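# Replace full sharps bin in wall bracket with empty one

## Task

The sharps bin sitting in the wall bracket is full: take it out, put the empty sharps bin from the shelved bench into the bracket in its place, and set the full bin inside the tote on the cart. The cart and the stool may be moved. At the end the robot must have released everything and backed away, and it must not have fallen over or be left leaning.

## Robot and tools

ROBOT. A Hello Robot Stretch 4, about 1.6 m tall, with one arm: an omni-wheel base (rim within 0.23 m of the base origin), a lift on a mast, a forward-extending arm, a three-joint wrist and a two-finger gripper. Cameras: head_camera (mast top, looking forward and down; turn the base to look elsewhere), head_left_camera and head_right_camera (fisheyes beside it, tilted further down, showing the base and arm), and wrist_camera (behind the fingers, looking along them, fingertips near the bottom of its image).

FRAMES. Base frame: origin on the floor below the base centre, x forward, y left, z up. hand_pose is reported in this frame as a point between the open fingertips; with all wrist joints at 0 its axes line up with the base frame, and the printed value may be slightly wrong. The odometry frame is the base frame where the scene began.

execute_actions. Argument "actions" is a list holding one action or nothing (empty list = just report state and images). Optional "cameras": list from head_camera, head_left_camera, head_right_camera, wrist_camera, all; omitted, null or ["all"] gives all, [] gives none; a bad name rejects the call. An action has "base" and/or "joints", optionally "pace" and "contact_limits"; or "end_of_arm" by itself. Its motions begin together and may finish at different times.
- "base": exactly one relative command, an offset from where the base last reported itself: {"translate_m": d} straight, forward positive, -2 to 2 m; {"strafe_m": d} sideways, left positive, -2 to 2 m; {"rotate_rad": d} in place, counter-clockwise (left) positive, -3.2 to 3.2 rad.
- "joints": a dictionary of absolute targets by name (not offsets): lift_m 0 to 1.2 m; arm_m 0 to 0.55 m; wrist_yaw_rad -1.134 to 4.276 (0 forward, positive left, 3.14 folded back, above 3.4 the arm may block); wrist_pitch_rad -1.117 to 4.259 (0 level, 1.57 pointing down); wrist_roll_rad -1.117 to 4.259 (0 fingers level, positive turns clockwise viewed from behind); gripper_m -0.038 to 0.141 m fingertip gap (below 0 the tips squeeze each other). Done tolerances: ±0.004 for lift, arm, gripper; ±0.02 yaw and roll; ±0.05 pitch. Joint targets past a limit are clipped and reported; any other bad value or unknown key rejects the call with no motion.
- "pace": "slow", "default", "fast", "max" (base up to 0.1/0.3/0.4/0.6 m/s and 1/2/3/4 rad/s; with lift above 0.2 these drop, to 0.3 m/s and 1 rad/s at lift 1.2).
- "contact_limits": {"arm_m": v}, v from 0 (gentlest) to 0.75 (firmest), default 0.5.
- {"end_of_arm": "enable_torque"} re-powers wrist or gripper motors that shut off; they then hold in place.
An action lasts at most 15 s. Parts you leave out of an action may still be driving toward earlier targets without the status showing it. At scene start, lift_m 0.4 with wrist_yaw_rad 0 in one action unfolds the wrist. Example: {"base": {"translate_m": 0.3}, "joints": {"gripper_m": 0.05}, "pace": "fast"}.

wait: {"seconds": 0 to 10}; commands nothing and returns the same report as an empty action.
zoom_image: {"camera": name, "region": [x0, y0, x1, y1]} pixels from the top-left of that camera's latest full image, at most 504 by 504.
finished_scene: {"scene": n}; ends the scene for good once the last command has been held, and reports success. Call it only when the goal is met and stable. If any result reports a stop, later calls in that same reply are skipped.

RESULTS. base_status and joint_status: "done" (for the base, wheels turned as asked even if slipping); "off_target" (stopped short, may keep pushing); "contact_stop_at_<key>" (hit something; that part goes slack, a lift may sag, a base may roll); "limit_stop_at_<name>"; "time_out"; "torque_fault" (wrist/gripper motor overloaded and limp until enable_torque). After these stops the old target is dropped. "limit_stop_at_tilt": lean over 6 degrees, lift/arm/wheels slack and unresponsive until the lean eases. "limit_stop_at_own_body": self-collision guard, likely when pitch is below -0.2 with roll below -0.4 or above 4; moving away still works. on_its_own lists uncommanded things; "held at" is a held target, not a position.
lidar_m: 12 distances in m from the base origin, 30-degree sectors, 1st straight ahead then counter-clockwise (4th left, 7th behind, 10th right); "-" means nothing seen or closer than 0.25 m. Sees from about 0.15 m up to robot height, misses glass, thin legs and much behind. wrist_depth_mm: 7x7 grid of median depths from top-left, 100 to 2000 mm, "-" unknown; shows the robot's own body, omits clear objects.
base_odometry counts wheel rotation only; heading -3.142 to 3.142, left positive. If turned_by_wheels and turned_by_imu differ by over about 0.1 rad, the base slipped or hit something and heading is off by roughly their difference. base_tilt in degrees (forward/right positive) has a fixed bias up to about 1.5 plus noise; a tilt change reported in on_its_own suggests a wheel on something low.
motor_effort: percent of max, positive toward higher joint values, peak in brackets (noisy); each has a small fixed bias. Rest effort outside its range means pushing or carrying. A load in a level gripper shifts wrist_pitch_rad effort from 0. Wheels wheel_0/1/2 positive turn the base right.

GRIPPING. Command a gap smaller than the object; smaller squeezes harder and pulls it toward the wrist by up to a third of the shortfall, opening pushes it back. Gripper reading and "done" don't confirm a hold; with command at 0 or above, a firm grip shows in gripper_m effort. Fingertips pressed on a surface may stick: raise the lift.

AVOID. Turning or driving with over 1 kg held and arm_m above 0.2, especially at fast paces, risks tipping; so does steady pushing or pulling with a high gripper or high contact limit. Over about 2 kg in a level gripper, or pressing the gripper into things, can trip a torque fault. Avoid drops, slips, slams, hard hits and strong pushes. Loose items may be nudged now and then by the scene.

Each tool is called after ">>>" in YAML: its name, and indented under it one key for each argument.

## Session

>>> execute_actions:
  actions: []

Scene clock: 0.00 s.
base_odometry: x=+0.000 y=+0.000 heading=+0.000 (m, m, rad; odometry frame)
turned_by_wheels: +0.000 (rad since the last result)
turned_by_imu: +0.000 (rad since the last result)
base_tilt: forward=-0.3 right=+0.5 (deg)
lidar_m: 0.90 0.97 1.44 1.80 1.98 2.26 2.13 1.92 2.17 2.01 2.01 0.94
base_status: not commanded
joint_positions: lift_m=+0.258 arm_m=+0.002 wrist_yaw_rad=+3.065 wrist_pitch_rad=+0.007 wrist_roll_rad=+0.019 gripper_m=+0.057
joint_status: not commanded
motor_effort: lift_m=+20 arm_m=-1 wrist_yaw_rad=-1 wrist_pitch_rad=-6 wrist_roll_rad=+0 gripper_m=-1 wheel_0=+1 wheel_1=-1 wheel_2=+1 (%)
hand_pose: x=-0.1079 y=+0.1092 z=+0.4342 quat_wxyz=(+0.038, -0.003, +0.010, +0.999) (m; base frame)
wrist_depth_mm: - 142 - - - - - / - 133 - - - - - / - 131 202 - - - - / 118 144 - - - - - / - - - - - - - / 1537 1618 200 1430 199 1397 1366 / 1042 1060 1078 - 1078 917 976
pictures: head_camera, head_left_camera, head_right_camera, wrist_camera
Images, in order (width x height): head_camera 420x560, head_left_camera 420x672, head_right_camera 420x672, wrist_camera 616x392.

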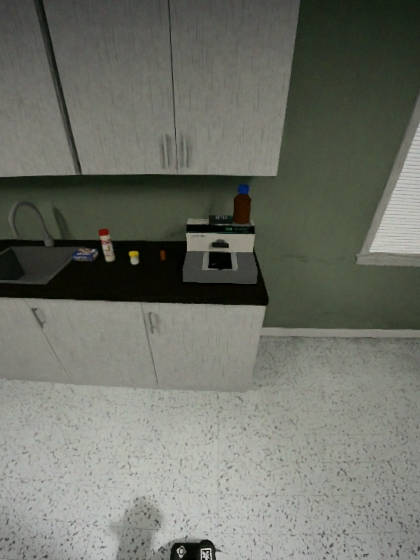

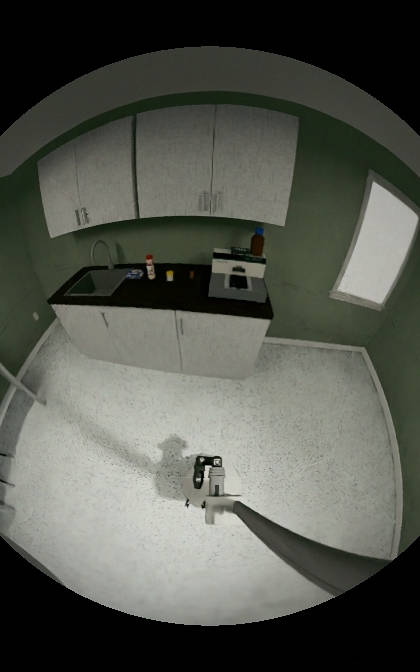

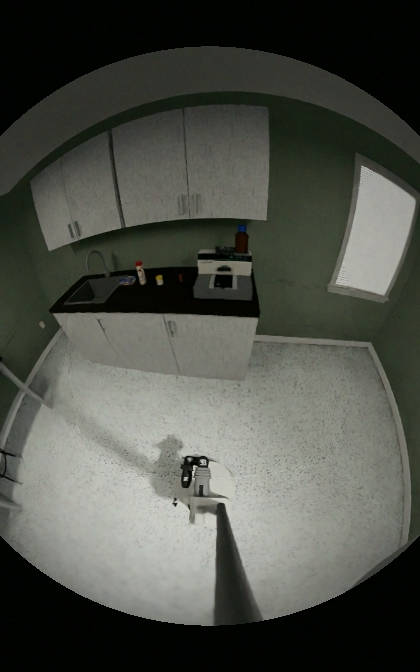

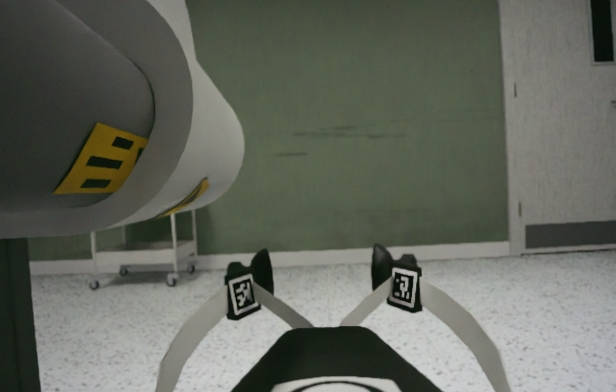

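>>> execute_actions:
  actions:
    - {"base":{"rotate_rad":2.2},"joints":{"lift_m":0.4,"wrist_yaw_rad":0}}

Scene clock: 2.50 s.
base_odometry: x=+0.000 y=+0.000 heading=+2.199 (m, m, rad; odometry frame)
turned_by_wheels: +2.199 (rad since the last result)
turned_by_imu: +2.204 (rad since the last result)
base_tilt: forward=-0.2 right=+0.6 (deg)
lidar_m: 2.10 2.21 1.89 2.01 2.12 2.03 1.86 0.94 0.91 1.04 1.70 1.83
base_status: done
joint_positions: lift_m=+0.400 arm_m=+0.002 wrist_yaw_rad=+0.000 wrist_pitch_rad=+0.007 wrist_roll_rad=+0.019 gripper_m=+0.057
joint_status: all done
motor_effort: lift_m=+23(23) arm_m=-1(1) wrist_yaw_rad=-2(7) wrist_pitch_rad=-6(6) wrist_roll_rad=+1(2) gripper_m=+1(0) wheel_0=-4(9) wheel_1=-3(8) wheel_2=-1(9) (%)
hand_pose: x=+0.4616 y=-0.0873 z=+0.5759 quat_wxyz=(+1.000, +0.010, +0.004, +0.000) (m; base frame)
wrist_depth_mm: 1808 - - - - - 1983 / 1863 - - - - - 1921 / 1863 - - - - - 1983 / 1808 - - - - - - / 1808 - - - - - 1983 / 1756 - 200 1921 198 1756 1756 / 1430 1430 1336 - 1366 1182 1229
pictures: head_camera, head_left_camera, head_right_camera, wrist_camera
Images, in order (width x height): head_camera 420x560, head_left_camera 420x672, head_right_camera 420x672, wrist_camera 616x392.

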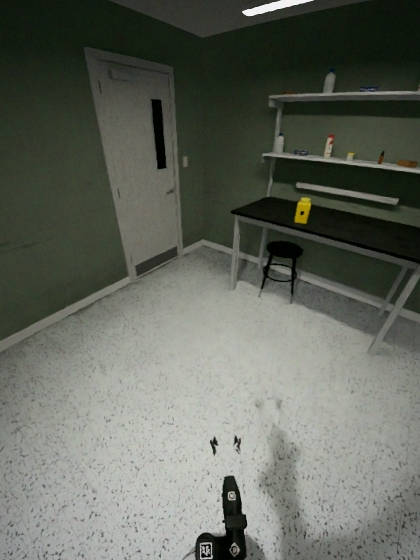

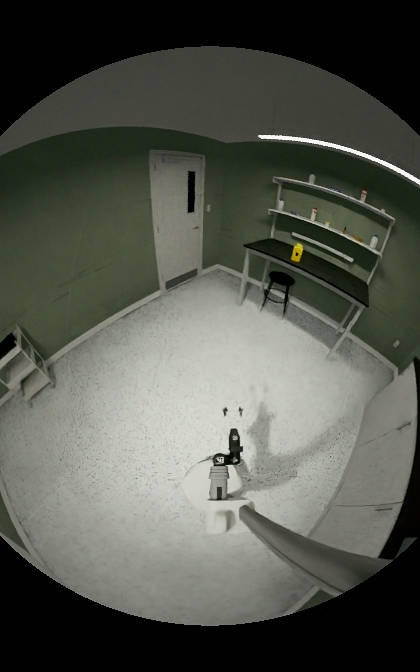

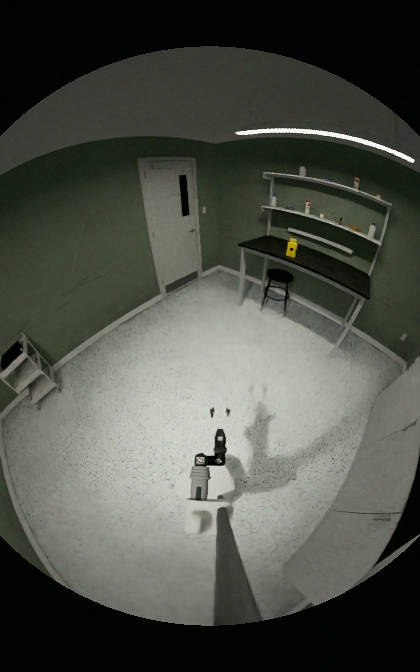

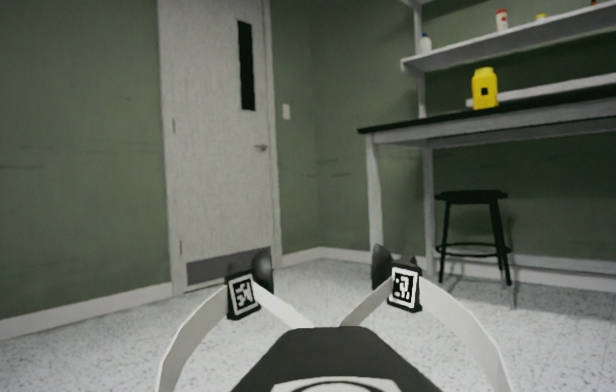

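>>> execute_actions:
  actions:
    - {"base":{"rotate_rad":1.9}}

Scene clock: 4.83 s.
base_odometry: x=+0.000 y=+0.000 heading=-2.184 (m, m, rad; odometry frame)
turned_by_wheels: +1.900 (rad since the last result)
turned_by_imu: +1.903 (rad since the last result)
base_tilt: forward=-0.2 right=+0.7 (deg)
lidar_m: 2.20 2.02 2.19 1.61 0.90 0.94 1.34 1.84 1.93 2.29 2.21 1.89
base_status: done
joint_positions: lift_m=+0.400 arm_m=+0.002 wrist_yaw_rad=+0.000 wrist_pitch_rad=+0.007 wrist_roll_rad=+0.019 gripper_m=+0.057
joint_status: not commanded
motor_effort: lift_m=+22(22) arm_m=-1(1) wrist_yaw_rad=-1(2) wrist_pitch_rad=-5(6) wrist_roll_rad=+0(0) gripper_m=-2(5) wheel_0=-3(8) wheel_1=-2(8) wheel_2=+0(8) (%)
hand_pose: x=+0.4616 y=-0.0874 z=+0.5760 quat_wxyz=(+1.000, +0.010, +0.004, +0.000) (m; base frame)
wrist_depth_mm: 1661 1808 - - - - 1863 / 1618 1863 - - - - 1808 / 1661 1808 - - - - 1708 / 1661 1808 1983 - - - 1863 / 1661 1863 1983 - - - 1863 / 1618 1808 200 1756 198 1756 1537 / 1464 1397 1366 - 1397 1182 1255
pictures: head_camera, head_left_camera, head_right_camera, wrist_camera
Images, in order (width x height): head_camera 420x560, head_left_camera 420x672, head_right_camera 420x672, wrist_camera 616x392.

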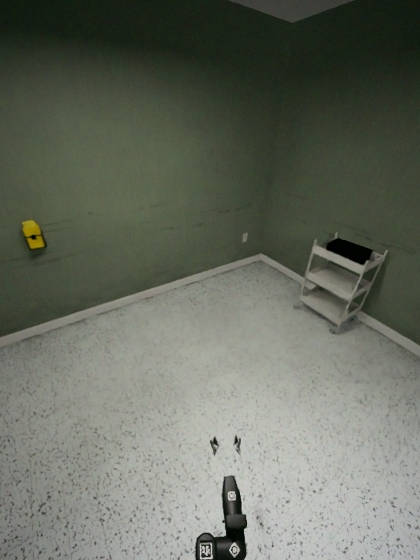

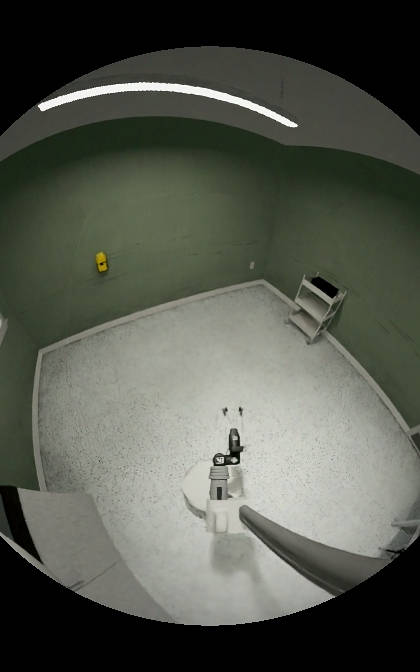

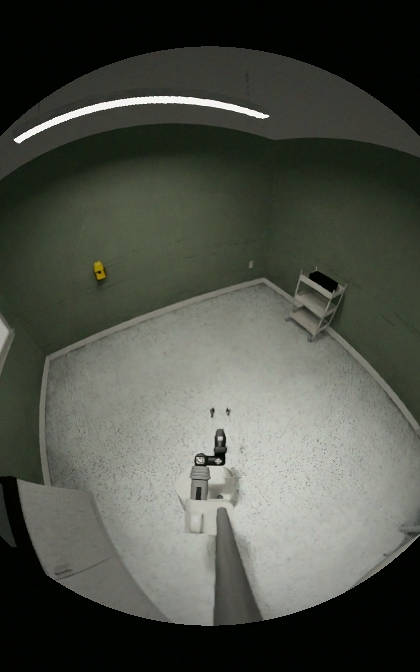

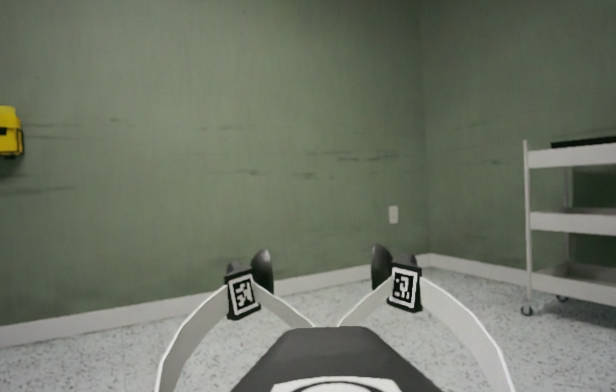

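>>> execute_actions:
  actions:
    - {"base":{"rotate_rad":0.57}}
  cameras: []

>>> execute_actions:
  actions:
    - {"base":{"translate_m":1.15},"joints":{"lift_m":0.7,"gripper_m":0.141},"pace":"fast"}
  cameras: ["head_camera","wrist_camera"]

Scene clock: 6.40 s.
base_odometry: x=+0.000 y=+0.000 heading=-1.615 (m, m, rad; odometry frame)
turned_by_wheels: +0.569 (rad since the last result)
turned_by_imu: +0.570 (rad since the last result)
base_tilt: forward=-0.2 right=+0.6 (deg)
lidar_m: 2.04 2.09 0.94 0.91 0.97 1.39 1.87 2.01 2.27 2.20 1.90 2.17
base_status: done
joint_positions: lift_m=+0.400 arm_m=+0.002 wrist_yaw_rad=+0.000 wrist_pitch_rad=+0.007 wrist_roll_rad=+0.019 gripper_m=+0.057
joint_status: not commanded
motor_effort: lift_m=+22(22) arm_m=-1(1) wrist_yaw_rad=-1(2) wrist_pitch_rad=-6(5) wrist_roll_rad=+0(2) gripper_m=-3(2) wheel_0=-4(9) wheel_1=-2(8) wheel_2=-1(7) (%)
hand_pose: x=+0.4616 y=-0.0874 z=+0.5760 quat_wxyz=(+1.000, +0.010, +0.004, +0.000) (m; base frame)
wrist_depth_mm: - - - 1983 1863 1808 1756 / - 1983 1983 1863 1921 1808 1863 / - - - - 1921 1863 1863 / - - 1983 1983 1921 1863 1863 / - - 1983 1983 1921 1921 1808 / 1921 - 200 1863 198 1808 1708 / 1464 1397 1336 - 1397 1182 1255
pictures: none
No camera images: the call's "cameras" was empty. Leave "cameras" out to get every camera's image.

Scene clock: 10.57 s.
base_odometry: x=-0.050 y=-1.149 heading=-1.614 (m, m, rad; odometry frame)
turned_by_wheels: +0.000 (rad since the last result)
turned_by_imu: +0.000 (rad since the last result)
base_tilt: forward=-0.2 right=+0.6 (deg)
lidar_m: 0.86 1.02 1.45 1.43 1.26 1.29 3.31 3.07 1.90 1.82 1.30 0.97
base_status: done
joint_positions: lift_m=+0.700 arm_m=+0.002 wrist_yaw_rad=+0.000 wrist_pitch_rad=+0.007 wrist_roll_rad=+0.019 gripper_m=+0.141
joint_status: all done
motor_effort: lift_m=+23(26) arm_m=+0(1) wrist_yaw_rad=+0(1) wrist_pitch_rad=-6(6) wrist_roll_rad=+1(2) gripper_m=+1(5) wheel_0=+1(8) wheel_1=+1(9) wheel_2=+2(13) (%)
hand_pose: x=+0.4616 y=-0.0874 z=+0.8759 quat_wxyz=(+1.000, +0.010, +0.004, +0.000) (m; base frame)
wrist_depth_mm: 788 768 750 741 707 707 699 / 798 768 750 732 732 723 699 / 809 778 741 741 723 715 699 / 798 788 654 741 732 707 699 / 798 788 759 741 741 707 707 / 809 778 759 750 741 723 707 / 809 788 768 - 759 741 715
pictures: head_camera, wrist_camera
Images, in order (width x height): head_camera 420x560, wrist_camera 616x392.

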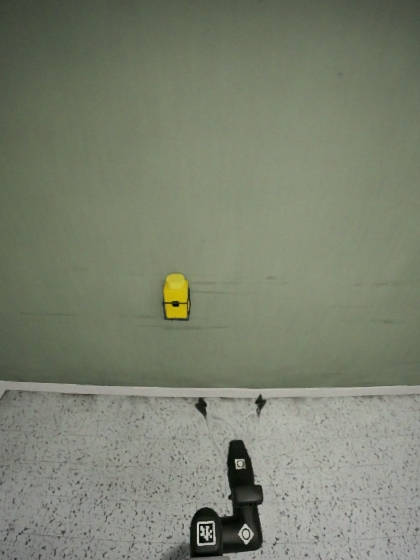

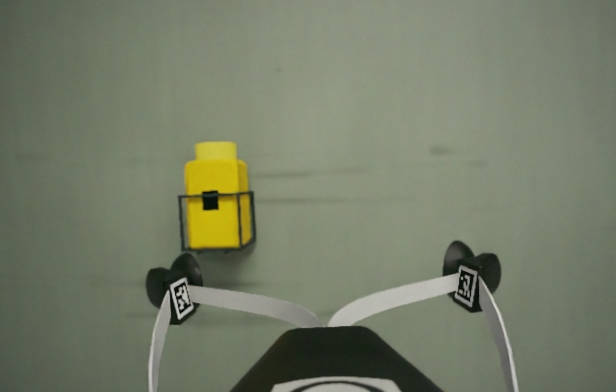

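>>> execute_actions:
  actions:
    - {"base":{"strafe_m":0.245},"joints":{"lift_m":0.78,"wrist_yaw_rad":-0.09,"arm_m":0.2,"wrist_roll_rad":0.05}}
  cameras: ["head_camera","wrist_camera"]

Scene clock: 13.00 s.
base_odometry: x=+0.195 y=-1.160 heading=-1.614 (m, m, rad; odometry frame)
turned_by_wheels: +0.000 (rad since the last result)
turned_by_imu: +0.000 (rad since the last result)
base_tilt: forward=-0.2 right=+0.6 (deg)
lidar_m: 0.87 1.04 1.22 1.18 1.20 1.11 3.86 3.35 2.13 2.09 1.31 1.01
base_status: done
joint_positions: lift_m=+0.780 arm_m=+0.199 wrist_yaw_rad=-0.090 wrist_pitch_rad=+0.007 wrist_roll_rad=+0.050 gripper_m=+0.141
joint_status: all done
motor_effort: lift_m=+23(24) arm_m=+5(7) wrist_yaw_rad=-1(5) wrist_pitch_rad=-6(6) wrist_roll_rad=+4(1) gripper_m=+0(3) wheel_0=-2(11) wheel_1=+2(11) wheel_2=+0(3) (%)
hand_pose: x=+0.6494 y=-0.1130 z=+0.9559 quat_wxyz=(+0.999, +0.025, +0.003, -0.045) (m; base frame)
wrist_depth_mm: 554 554 559 559 569 554 564 / 549 564 559 564 559 559 569 / 564 559 559 564 574 564 564 / 564 564 564 480 569 564 564 / 564 569 574 462 569 564 569 / 569 569 574 462 569 564 574 / 574 569 574 - 580 574 569
pictures: head_camera, wrist_camera
Images, in order (width x height): head_camera 420x560, wrist_camera 616x392.

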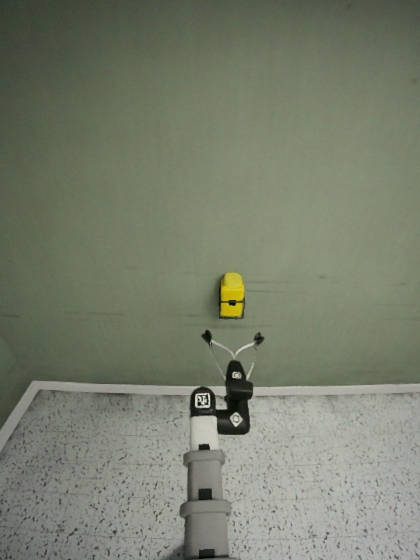

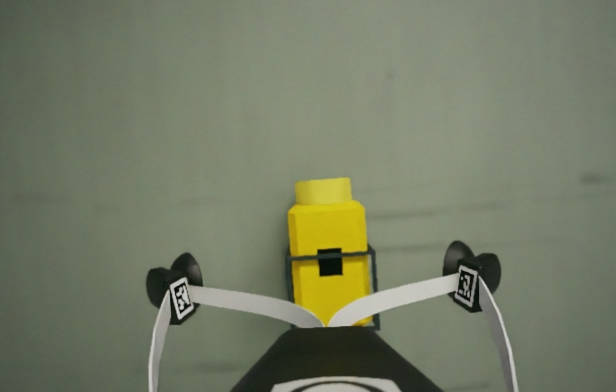

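>>> execute_actions:
  actions:
    - {"base":{"translate_m":0.2}}
  cameras: ["head_camera","wrist_camera"]

Scene clock: 15.23 s.
base_odometry: x=+0.186 y=-1.359 heading=-1.614 (m, m, rad; odometry frame)
turned_by_wheels: +0.000 (rad since the last result)
turned_by_imu: +0.000 (rad since the last result)
base_tilt: forward=-0.1 right=+0.6 (deg)
lidar_m: 0.67 0.82 1.19 1.19 1.31 1.29 4.08 3.41 2.16 2.11 1.06 0.70
base_status: done
joint_positions: lift_m=+0.780 arm_m=+0.199 wrist_yaw_rad=-0.090 wrist_pitch_rad=+0.007 wrist_roll_rad=+0.050 gripper_m=+0.141
joint_status: not commanded
motor_effort: lift_m=+23(23) arm_m=+5(6) wrist_yaw_rad=-1(1) wrist_pitch_rad=-6(6) wrist_roll_rad=+3(2) gripper_m=+0(1) wheel_0=+4(8) wheel_1=+2(7) wheel_2=+0(9) (%)
hand_pose: x=+0.6494 y=-0.1130 z=+0.9559 quat_wxyz=(+0.999, +0.025, +0.003, -0.045) (m; base frame)
wrist_depth_mm: 353 355 357 355 355 355 359 / 357 357 357 359 357 359 359 / 357 359 355 364 359 362 362 / 359 359 362 359 362 364 362 / 362 362 364 258 259 362 364 / 362 364 366 259 251 364 366 / 368 366 364 - 262 368 366
pictures: head_camera, wrist_camera
Images, in order (width x height): head_camera 420x560, wrist_camera 616x392.

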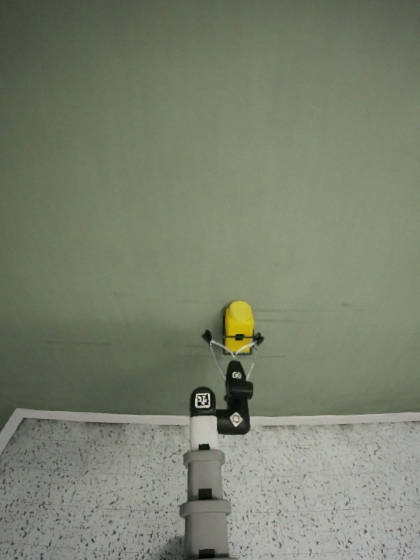

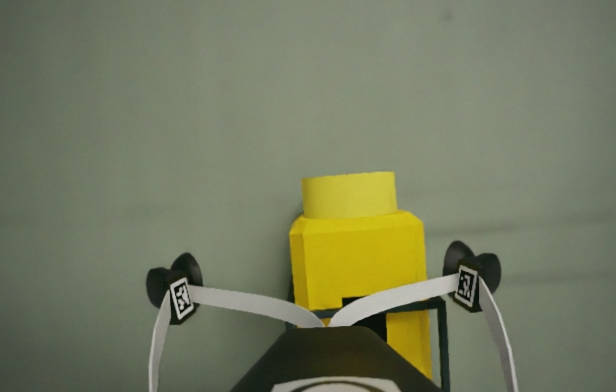

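>>> execute_actions:
  actions:
    - {"base":{"strafe_m":-0.034},"joints":{"lift_m":0.77,"wrist_roll_rad":0.03}}
  cameras: []

>>> execute_actions:
  actions:
    - {"joints":{"arm_m":0.3},"contact_limits":{"arm_m":0.2}}
  cameras: ["head_camera","wrist_camera"]

Scene clock: 16.40 s.
base_odometry: x=+0.152 y=-1.358 heading=-1.614 (m, m, rad; odometry frame)
turned_by_wheels: +0.000 (rad since the last result)
turned_by_imu: +0.000 (rad since the last result)
base_tilt: forward=-0.2 right=+0.6 (deg)
lidar_m: 0.67 0.82 1.18 1.22 1.35 1.28 4.08 3.37 2.14 2.09 1.07 0.80
base_status: done
joint_positions: lift_m=+0.770 arm_m=+0.199 wrist_yaw_rad=-0.090 wrist_pitch_rad=+0.007 wrist_roll_rad=+0.030 gripper_m=+0.141
joint_status: all done
motor_effort: lift_m=+17(23) arm_m=+5(6) wrist_yaw_rad=-1(1) wrist_pitch_rad=-6(6) wrist_roll_rad=+1(1) gripper_m=-3(1) wheel_0=+1(11) wheel_1=-1(10) wheel_2=+0(1) (%)
hand_pose: x=+0.6494 y=-0.1130 z=+0.9464 quat_wxyz=(+0.999, +0.015, +0.003, -0.045) (m; base frame)
wrist_depth_mm: 353 351 353 353 353 351 355 / 355 355 355 355 357 355 357 / 357 355 357 357 357 357 359 / 357 357 359 265 359 362 362 / 362 362 357 255 359 364 362 / 362 362 262 258 250 366 366 / 366 366 366 - 366 364 366
pictures: none
No camera images: the call's "cameras" was empty. Leave "cameras" out to get every camera's image.

Scene clock: 17.70 s.
base_odometry: x=+0.152 y=-1.358 heading=-1.614 (m, m, rad; odometry frame)
turned_by_wheels: +0.000 (rad since the last result)
turned_by_imu: +0.000 (rad since the last result)
base_tilt: forward=-0.2 right=+0.6 (deg)
lidar_m: 0.68 0.80 1.18 1.21 1.31 1.27 4.10 3.38 2.11 2.08 1.06 0.78
base_status: not commanded
joint_positions: lift_m=+0.770 arm_m=+0.299 wrist_yaw_rad=-0.093 wrist_pitch_rad=+0.007 wrist_roll_rad=+0.030 gripper_m=+0.141
joint_status: all done
motor_effort: lift_m=+17(17) arm_m=+8(9) wrist_yaw_rad=+7(6) wrist_pitch_rad=-5(6) wrist_roll_rad=+2(0) gripper_m=+2(1) wheel_0=+2(2) wheel_1=+0(0) wheel_2=+0(0) (%)
contact_limits: arm_m 0.2
hand_pose: x=+0.7487 y=-0.1137 z=+0.9464 quat_wxyz=(+0.999, +0.015, +0.003, -0.046) (m; base frame)
wrist_depth_mm: 254 254 253 255 256 256 257 / 256 256 256 257 257 258 258 / 256 257 256 257 259 259 258 / 258 257 258 170 258 260 260 / 259 260 170 162 162 260 262 / 262 260 178 162 162 262 264 / 262 263 169 - 162 265 264
pictures: head_camera, wrist_camera
Images, in order (width x height): head_camera 420x560, wrist_camera 616x392.

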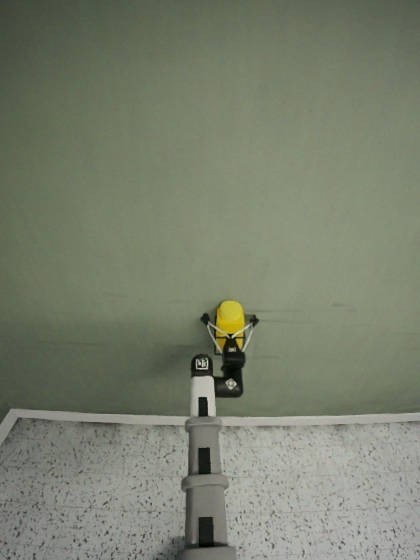

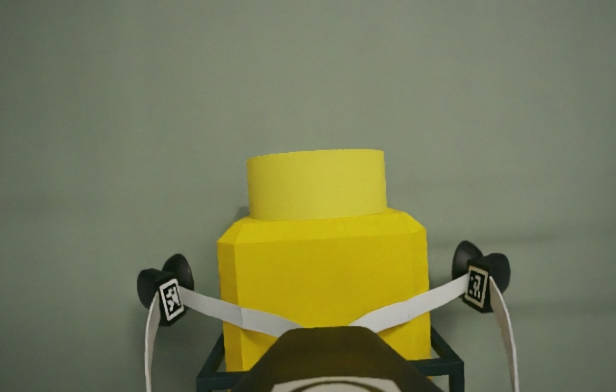

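>>> execute_actions:
  actions:
    - {"joints":{"arm_m":0.29,"gripper_m":0.04}}
  cameras: ["wrist_camera"]

>>> execute_actions:
  actions:
    - {"joints":{"lift_m":0.80},"pace":"slow"}
  cameras: ["wrist_camera"]

Scene clock: 19.83 s.
base_odometry: x=+0.152 y=-1.358 heading=-1.614 (m, m, rad; odometry frame)
turned_by_wheels: +0.000 (rad since the last result)
turned_by_imu: +0.000 (rad since the last result)
base_tilt: forward=-0.2 right=+0.7 (deg)
lidar_m: 0.68 0.82 1.16 1.20 1.31 1.28 4.08 3.37 2.12 2.07 1.05 0.80
base_status: not commanded
joint_positions: lift_m=+0.770 arm_m=+0.291 wrist_yaw_rad=-0.088 wrist_pitch_rad=+0.008 wrist_roll_rad=+0.030 gripper_m=+0.040
joint_status: all done
motor_effort: lift_m=+18(18) arm_m=-4(8) wrist_yaw_rad=-4(7) wrist_pitch_rad=-6(7) wrist_roll_rad=-1(2) gripper_m=-21(18) wheel_0=+2(1) wheel_1=-1(0) wheel_2=+0(0) (%)
hand_pose: x=+0.7413 y=-0.1125 z=+0.9463 quat_wxyz=(+0.999, +0.015, +0.003, -0.044) (m; base frame)
wrist_depth_mm: 262 260 263 263 263 263 264 / 264 265 264 263 265 263 265 / 263 263 265 265 265 265 265 / 266 266 266 167 266 265 266 / 267 266 217 159 160 266 267 / 270 268 181 160 160 186 268 / 270 270 170 - 159 272 272
pictures: wrist_camera
Images, in order (width x height): wrist_camera 616x392.

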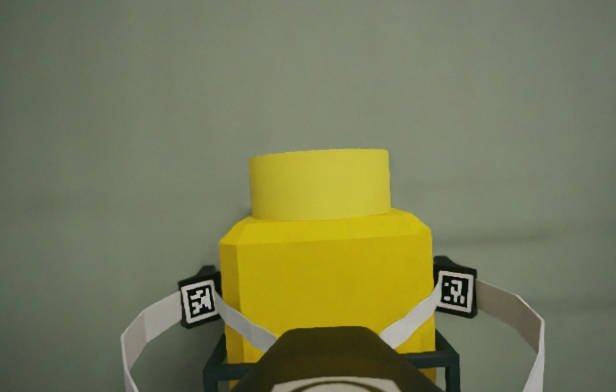

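Scene clock: 20.90 s.
base_odometry: x=+0.152 y=-1.358 heading=-1.614 (m, m, rad; odometry frame)
turned_by_wheels: +0.000 (rad since the last result)
turned_by_imu: +0.000 (rad since the last result)
base_tilt: forward=-0.2 right=+0.6 (deg)
lidar_m: 0.69 0.82 1.16 1.21 1.33 1.29 4.08 3.40 2.13 2.07 1.05 0.80
base_status: not commanded
joint_positions: lift_m=+0.800 arm_m=+0.291 wrist_yaw_rad=-0.089 wrist_pitch_rad=+0.011 wrist_roll_rad=+0.030 gripper_m=+0.040
joint_status: all done
motor_effort: lift_m=+25(26) arm_m=-5(4) wrist_yaw_rad=-5(5) wrist_pitch_rad=-17(19) wrist_roll_rad=+3(0) gripper_m=-15(16) wheel_0=+1(1) wheel_1=-1(1) wheel_2=+0(0) (%)
hand_pose: x=+0.7413 y=-0.1126 z=+0.9746 quat_wxyz=(+0.999, +0.015, +0.005, -0.044) (m; base frame)
wrist_depth_mm: 260 262 263 262 262 262 264 / 264 263 262 264 264 263 265 / 265 265 265 263 265 265 264 / 265 266 266 166 265 268 267 / 266 267 196 159 159 268 267 / 267 268 181 160 160 186 270 / 270 270 270 - 162 271 270
pictures: wrist_camera
Images, in order (width x height): wrist_camera 616x392.

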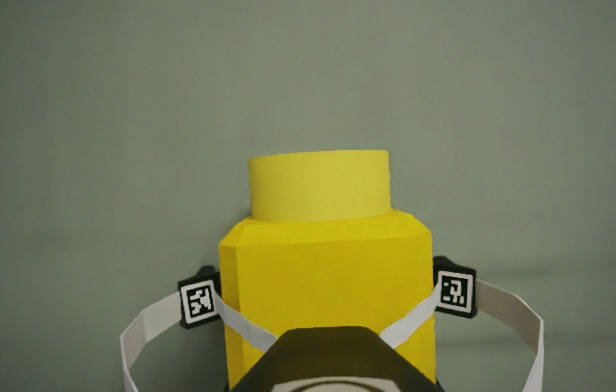

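>>> execute_actions:
  actions:
    - {"joints":{"lift_m":0.92}}
  cameras: []

>>> execute_actions:
  actions:
    - {"joints":{"arm_m":0.05,"lift_m":1.0},"base":{"translate_m":-0.3}}
  cameras: ["head_camera"]

>>> execute_actions:
  actions:
    - {"base":{"rotate_rad":-1.61}}
  cameras: []

>>> execute_actions:
  actions:
    - {"base":{"translate_m":1.4}}

Scene clock: 22.60 s.
base_odometry: x=+0.152 y=-1.358 heading=-1.614 (m, m, rad; odometry frame)
turned_by_wheels: +0.000 (rad since the last result)
turned_by_imu: +0.000 (rad since the last result)
base_tilt: forward=-0.2 right=+0.5 (deg)
lidar_m: 0.68 0.81 1.18 1.21 1.33 1.27 4.10 3.38 2.12 2.06 1.07 0.79
base_status: not commanded
joint_positions: lift_m=+0.920 arm_m=+0.291 wrist_yaw_rad=-0.090 wrist_pitch_rad=+0.011 wrist_roll_rad=+0.030 gripper_m=+0.040
joint_status: all done
motor_effort: lift_m=+25(24) arm_m=-4(4) wrist_yaw_rad=-2(5) wrist_pitch_rad=-16(17) wrist_roll_rad=+1(1) gripper_m=-14(18) wheel_0=+1(1) wheel_1=-1(1) wheel_2=-1(0) (%)
hand_pose: x=+0.7412 y=-0.1129 z=+1.0946 quat_wxyz=(+0.999, +0.015, +0.005, -0.045) (m; base frame)
wrist_depth_mm: 262 262 263 263 263 262 263 / 262 263 263 264 263 266 262 / 264 264 264 265 265 266 265 / 266 265 266 167 265 267 266 / 266 267 169 159 159 268 268 / 267 267 180 159 159 185 270 / 270 270 270 - 162 268 272
pictures: none
No camera images: the call's "cameras" was empty. Leave "cameras" out to get every camera's image.

Scene clock: 25.07 s.
base_odometry: x=+0.165 y=-1.058 heading=-1.614 (m, m, rad; odometry frame)
turned_by_wheels: -0.001 (rad since the last result)
turned_by_imu: +0.000 (rad since the last result)
base_tilt: forward=-0.2 right=+0.6 (deg)
lidar_m: 0.43 1.13 1.28 1.24 1.08 1.04 3.59 3.25 2.55 2.02 1.48 0.45
base_status: done
joint_positions: lift_m=+1.000 arm_m=+0.051 wrist_yaw_rad=-0.090 wrist_pitch_rad=+0.011 wrist_roll_rad=+0.030 gripper_m=+0.040
joint_status: all done
motor_effort: lift_m=+25(29) arm_m=-5(6) wrist_yaw_rad=+0(1) wrist_pitch_rad=-17(18) wrist_roll_rad=-1(0) gripper_m=-17(17) wheel_0=-4(8) wheel_1=-3(8) wheel_2=+0(9) (%)
hand_pose: x=+0.5013 y=-0.1131 z=+1.1746 quat_wxyz=(+0.999, +0.015, +0.005, -0.045) (m; base frame)
wrist_depth_mm: 809 809 809 798 809 798 809 / 809 798 798 809 809 798 809 / 809 809 809 809 820 809 809 / 831 831 820 166 809 820 831 / 820 820 169 158 159 820 842 / 809 831 180 159 160 182 842 / 820 820 820 - 161 820 842
pictures: head_camera
Images, in order (width x height): head_camera 420x560.

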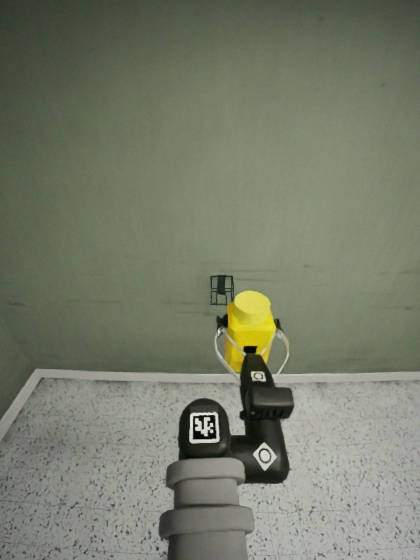

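Scene clock: 27.37 s.
base_odometry: x=+0.165 y=-1.058 heading=+3.059 (m, m, rad; odometry frame)
turned_by_wheels: -1.609 (rad since the last result)
turned_by_imu: -1.612 (rad since the last result)
base_tilt: forward=-0.2 right=+0.6 (deg)
lidar_m: 0.43 1.52 1.10 0.96 1.12 1.29 1.24 1.13 1.05 2.66 3.04 0.45
base_status: done
joint_positions: lift_m=+1.000 arm_m=+0.051 wrist_yaw_rad=-0.090 wrist_pitch_rad=+0.011 wrist_roll_rad=+0.030 gripper_m=+0.040
joint_status: not commanded
motor_effort: lift_m=+24(25) arm_m=-6(5) wrist_yaw_rad=+0(3) wrist_pitch_rad=-17(17) wrist_roll_rad=+2(0) gripper_m=-18(23) wheel_0=+4(8) wheel_1=+4(8) wheel_2=+1(7) (%)
hand_pose: x=+0.5013 y=-0.1131 z=+1.1747 quat_wxyz=(+0.999, +0.015, +0.005, -0.045) (m; base frame)
wrist_depth_mm: 1983 - - - - - - / 1863 - - - - - - / 1808 - - - - - - / 1863 - - 167 - - - / 1756 - 169 158 160 - - / 1808 - 180 159 160 182 - / 1661 - - - 161 - -
pictures: none
No camera images: the call's "cameras" was empty. Leave "cameras" out to get every camera's image.

Scene clock: 33.50 s.
base_odometry: x=-1.230 y=-0.944 heading=+3.060 (m, m, rad; odometry frame)
turned_by_wheels: +0.001 (rad since the last result)
turned_by_imu: +0.001 (rad since the last result)
base_tilt: forward=-0.2 right=+0.6 (deg)
lidar_m: 0.43 1.09 1.09 1.03 1.11 1.52 2.70 2.24 2.99 2.92 1.51 0.45
base_status: done
joint_positions: lift_m=+1.000 arm_m=+0.051 wrist_yaw_rad=-0.090 wrist_pitch_rad=+0.011 wrist_roll_rad=+0.030 gripper_m=+0.040
joint_status: not commanded
motor_effort: lift_m=+24(24) arm_m=-5(5) wrist_yaw_rad=-1(0) wrist_pitch_rad=-17(17) wrist_roll_rad=-1(1) gripper_m=-15(15) wheel_0=+4(8) wheel_1=+4(8) wheel_2=+0(9) (%)
hand_pose: x=+0.5013 y=-0.1130 z=+1.1747 quat_wxyz=(+0.999, +0.015, +0.005, -0.045) (m; base frame)
wrist_depth_mm: 778 768 788 798 809 809 820 / 778 788 798 798 820 820 842 / 788 788 798 809 820 831 842 / 788 798 809 167 820 820 842 / 778 798 169 159 160 854 854 / 798 798 181 159 160 186 866 / 798 798 809 - 161 842 866
pictures: head_camera, head_left_camera, head_right_camera, wrist_camera
Images, in order (width x height): head_camera 420x560, head_left_camera 420x672, head_right_camera 420x672, wrist_camera 616x392.

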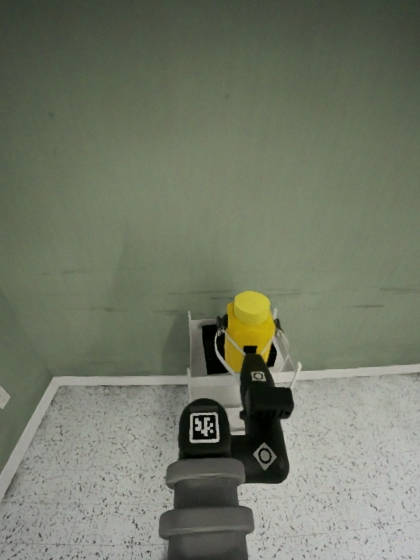

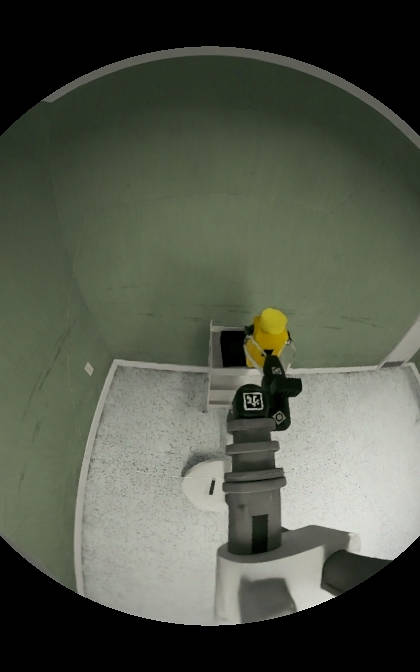

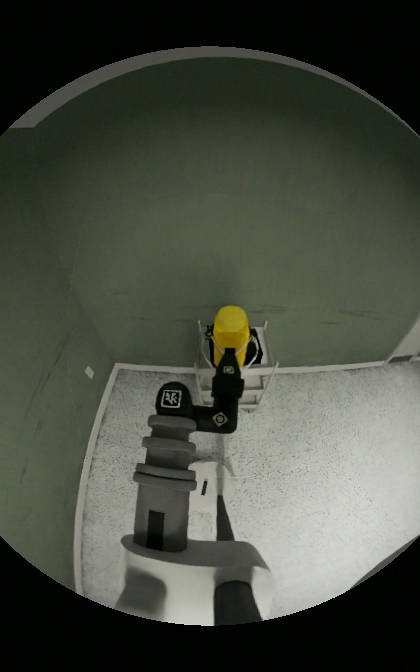

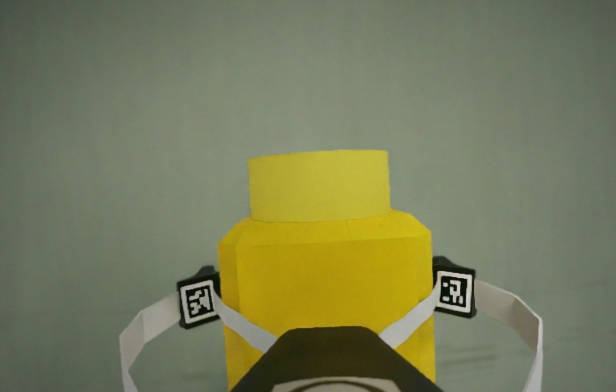

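>>> execute_actions:
  actions:
    - {"joints":{"arm_m":0.26,"lift_m":0.84},"base":{"strafe_m":-0.02}}

Scene clock: 35.47 s.
base_odometry: x=-1.228 y=-0.924 heading=+3.060 (m, m, rad; odometry frame)
turned_by_wheels: +0.000 (rad since the last result)
turned_by_imu: +0.000 (rad since the last result)
base_tilt: forward=-0.2 right=+0.6 (deg)
lidar_m: 0.60 1.12 1.12 1.07 1.12 1.55 2.70 2.23 2.96 2.90 1.50 0.67
base_status: done
joint_positions: lift_m=+0.840 arm_m=+0.259 wrist_yaw_rad=-0.090 wrist_pitch_rad=+0.011 wrist_roll_rad=+0.030 gripper_m=+0.040
joint_status: all done
motor_effort: lift_m=+19(23) arm_m=+6(6) wrist_yaw_rad=-1(2) wrist_pitch_rad=-17(18) wrist_roll_rad=+1(1) gripper_m=-15(15) wheel_0=+2(11) wheel_1=-2(10) wheel_2=+0(1) (%)
hand_pose: x=+0.7094 y=-0.1129 z=+1.0151 quat_wxyz=(+0.999, +0.015, +0.005, -0.045) (m; base frame)
wrist_depth_mm: 569 580 585 591 597 603 615 / 574 574 580 597 609 603 609 / 574 585 597 591 603 609 615 / 580 585 591 167 603 615 627 / 585 591 169 158 159 621 627 / 580 591 181 160 160 182 627 / 580 597 597 - 162 621 627
pictures: head_camera, head_left_camera, head_right_camera, wrist_camera
Images, in order (width x height): head_camera 420x560, head_left_camera 420x672, head_right_camera 420x672, wrist_camera 616x392.

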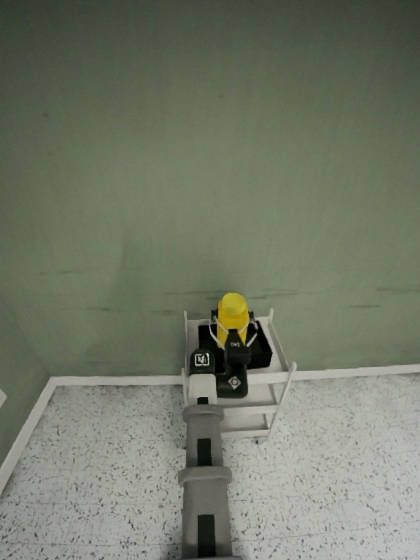

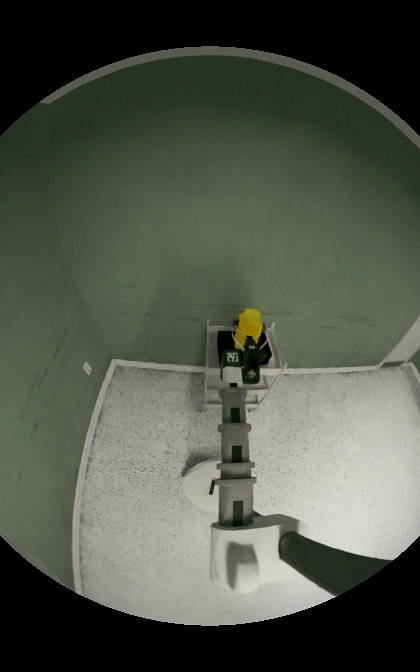

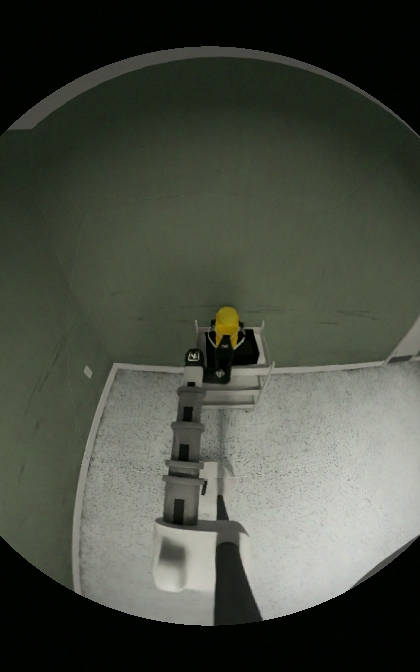

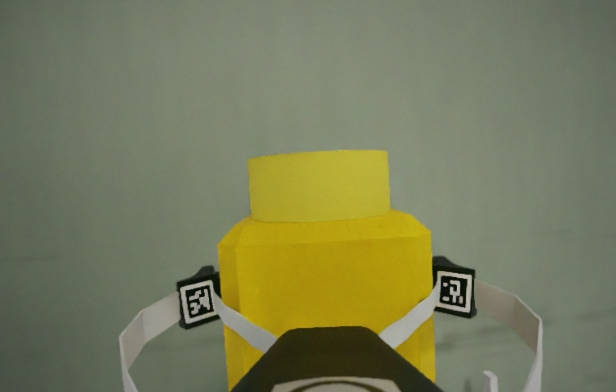

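>>> zoom_image:
  camera: "head_camera"
  region: [160,280,320,420]

Region (160, 280, 320, 420) of head_camera's 420x560 image, scaled by 3.150, with more detail than that image has; it fills the top 441 rows of this view, and the rest is white.

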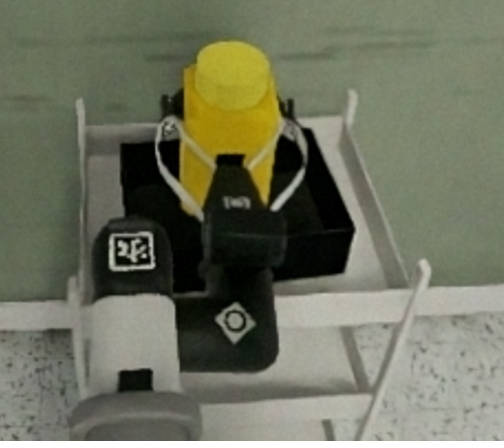

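>>> execute_actions:
  actions:
    - {"joints":{"arm_m":0.325,"lift_m":0.80}}
  cameras: ["head_camera","wrist_camera"]

>>> zoom_image:
  camera: "head_camera"
  region: [160,280,320,420]

Scene clock: 36.87 s.
base_odometry: x=-1.228 y=-0.924 heading=+3.060 (m, m, rad; odometry frame)
turned_by_wheels: +0.000 (rad since the last result)
turned_by_imu: +0.000 (rad since the last result)
base_tilt: forward=-0.2 right=+0.6 (deg)
lidar_m: 0.63 1.09 1.12 1.07 1.11 1.54 2.70 2.22 2.97 2.89 1.51 0.67
base_status: not commanded
joint_positions: lift_m=+0.800 arm_m=+0.324 wrist_yaw_rad=-0.090 wrist_pitch_rad=+0.011 wrist_roll_rad=+0.030 gripper_m=+0.040
joint_status: all done
motor_effort: lift_m=+19(19) arm_m=+6(5) wrist_yaw_rad=+0(2) wrist_pitch_rad=-17(18) wrist_roll_rad=+0(1) gripper_m=-20(17) wheel_0=+2(2) wheel_1=-2(2) wheel_2=+0(0) (%)
hand_pose: x=+0.7744 y=-0.1130 z=+0.9751 quat_wxyz=(+0.999, +0.015, +0.005, -0.045) (m; base frame)
wrist_depth_mm: 508 512 517 521 539 535 549 / 508 517 521 525 535 549 549 / 517 512 525 530 530 544 549 / 521 517 525 167 539 544 554 / 512 521 170 159 159 554 559 / 521 521 181 159 160 183 564 / 521 525 535 - 162 554 564
pictures: head_camera, wrist_camera
Images, in order (width x height): head_camera 420x560, wrist_camera 616x392.

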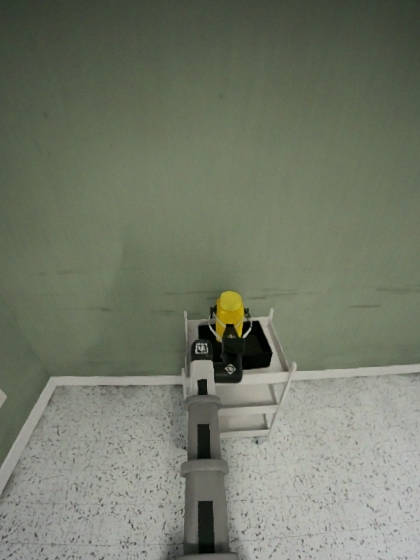

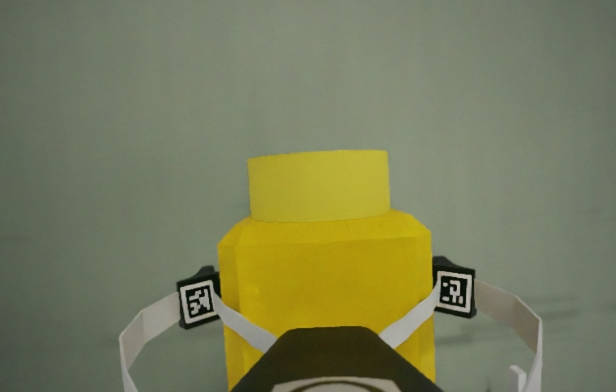

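Region (160, 280, 320, 420) of head_camera's 420x560 image, scaled by 3.150, with more detail than that image has; it fills the top 441 rows of this view, and the rest is white.

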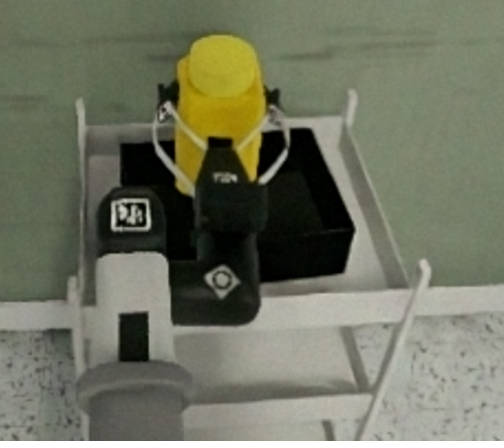

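>>> execute_actions:
  actions:
    - {"joints":{"lift_m":0.72},"pace":"slow"}
  cameras: ["head_camera","wrist_camera"]

>>> zoom_image:
  camera: "head_camera"
  region: [160,280,320,420]

Scene clock: 38.53 s.
base_odometry: x=-1.228 y=-0.924 heading=+3.060 (m, m, rad; odometry frame)
turned_by_wheels: +0.000 (rad since the last result)
turned_by_imu: +0.000 (rad since the last result)
base_tilt: forward=-0.2 right=+0.5 (deg)
lidar_m: 0.62 1.11 1.14 1.08 1.14 1.57 2.69 2.26 2.98 2.88 1.50 0.66
base_status: not commanded
joint_positions: lift_m=+0.720 arm_m=+0.324 wrist_yaw_rad=-0.090 wrist_pitch_rad=+0.011 wrist_roll_rad=+0.030 gripper_m=+0.040
joint_status: all done
motor_effort: lift_m=+18(17) arm_m=+6(5) wrist_yaw_rad=-1(2) wrist_pitch_rad=-17(17) wrist_roll_rad=-1(1) gripper_m=-15(13) wheel_0=+2(2) wheel_1=-2(2) wheel_2=+0(0) (%)
hand_pose: x=+0.7744 y=-0.1130 z=+0.8951 quat_wxyz=(+0.999, +0.015, +0.005, -0.045) (m; base frame)
wrist_depth_mm: 512 512 521 530 530 539 544 / 512 517 521 525 535 539 544 / 512 517 521 525 539 549 549 / 517 525 525 167 544 549 564 / 512 521 169 159 159 549 559 / 521 521 180 160 159 181 564 / 525 521 530 - 161 387 559
pictures: head_camera, wrist_camera
Images, in order (width x height): head_camera 420x560, wrist_camera 616x392.

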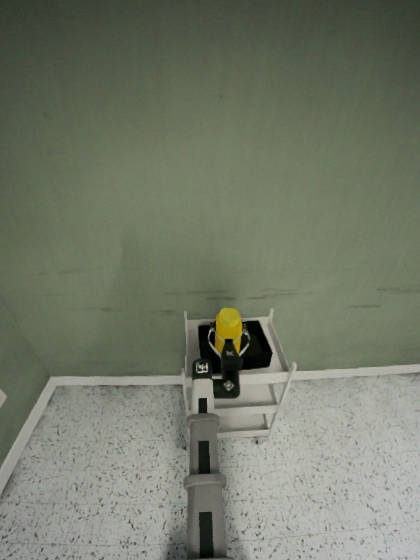

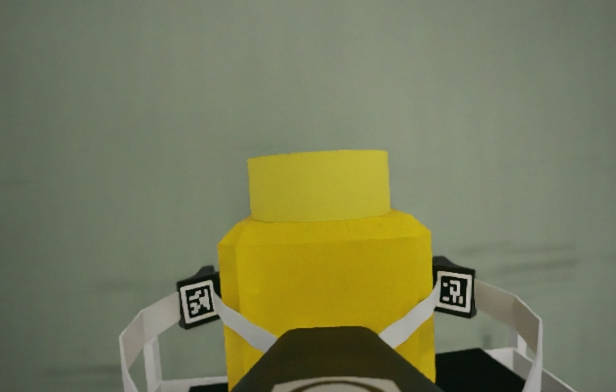

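Region (160, 280, 320, 420) of head_camera's 420x560 image, scaled by 3.150, with more detail than that image has; it fills the top 441 rows of this view, and the rest is white.

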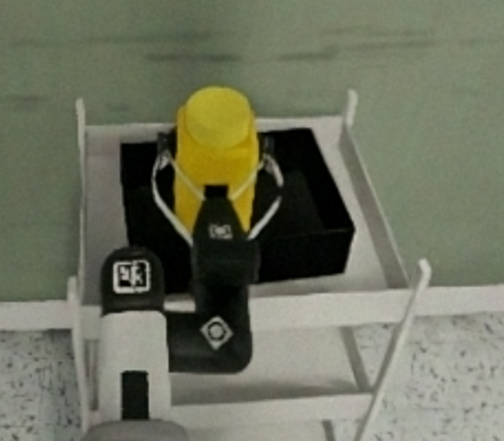

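>>> execute_actions:
  actions:
    - {"joints":{"lift_m":0.665,"arm_m":0.35},"pace":"slow"}
  cameras: ["wrist_camera"]

>>> execute_actions:
  actions:
    - {"joints":{"lift_m":0.65},"pace":"slow"}
  cameras: ["wrist_camera"]

Scene clock: 40.07 s.
base_odometry: x=-1.228 y=-0.924 heading=+3.060 (m, m, rad; odometry frame)
turned_by_wheels: +0.000 (rad since the last result)
turned_by_imu: +0.000 (rad since the last result)
base_tilt: forward=-0.2 right=+0.6 (deg)
lidar_m: 0.62 1.10 1.11 1.07 1.13 1.55 2.70 2.25 2.99 2.89 1.52 0.66
base_status: not commanded
joint_positions: lift_m=+0.665 arm_m=+0.349 wrist_yaw_rad=-0.090 wrist_pitch_rad=+0.011 wrist_roll_rad=+0.030 gripper_m=+0.040
joint_status: all done
motor_effort: lift_m=+18(20) arm_m=+6(8) wrist_yaw_rad=-1(1) wrist_pitch_rad=-17(18) wrist_roll_rad=+2(0) gripper_m=-15(18) wheel_0=+2(2) wheel_1=-2(2) wheel_2=+0(0) (%)
hand_pose: x=+0.7994 y=-0.1130 z=+0.8401 quat_wxyz=(+0.999, +0.015, +0.005, -0.045) (m; base frame)
wrist_depth_mm: 480 484 496 500 504 508 521 / 484 492 496 500 504 521 521 / 488 496 500 500 512 521 521 / 492 496 500 167 517 517 525 / 496 504 170 159 159 517 530 / 500 496 180 159 160 182 539 / 500 399 320 - 162 355 277
pictures: wrist_camera
Images, in order (width x height): wrist_camera 616x392.

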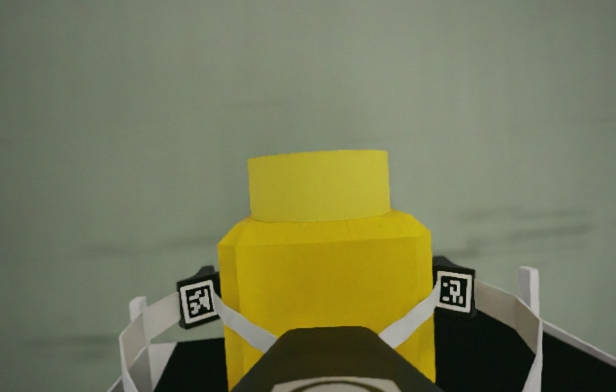

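Scene clock: 40.90 s.
base_odometry: x=-1.228 y=-0.924 heading=+3.060 (m, m, rad; odometry frame)
turned_by_wheels: +0.000 (rad since the last result)
turned_by_imu: +0.000 (rad since the last result)
base_tilt: forward=-0.2 right=+0.6 (deg)
lidar_m: 0.61 1.12 1.12 1.07 1.12 1.55 2.69 2.21 2.97 2.88 1.51 0.66
base_status: not commanded
joint_positions: lift_m=+0.650 arm_m=+0.349 wrist_yaw_rad=-0.090 wrist_pitch_rad=+0.011 wrist_roll_rad=+0.030 gripper_m=+0.040
joint_status: all done
motor_effort: lift_m=+18(20) arm_m=+6(6) wrist_yaw_rad=-1(1) wrist_pitch_rad=-17(17) wrist_roll_rad=-4(0) gripper_m=-12(12) wheel_0=+2(2) wheel_1=-2(2) wheel_2=+0(0) (%)
hand_pose: x=+0.7994 y=-0.1130 z=+0.8251 quat_wxyz=(+0.999, +0.015, +0.005, -0.045) (m; base frame)
wrist_depth_mm: 484 480 496 496 500 512 517 / 484 496 500 500 512 512 517 / 492 500 496 504 517 521 521 / 492 492 496 167 517 525 525 / 496 500 169 159 159 525 535 / 504 500 180 159 160 182 530 / 500 320 319 - 162 357 274
pictures: wrist_camera
Images, in order (width x height): wrist_camera 616x392.

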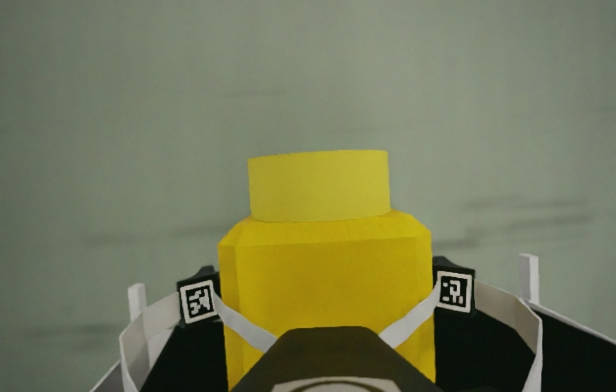

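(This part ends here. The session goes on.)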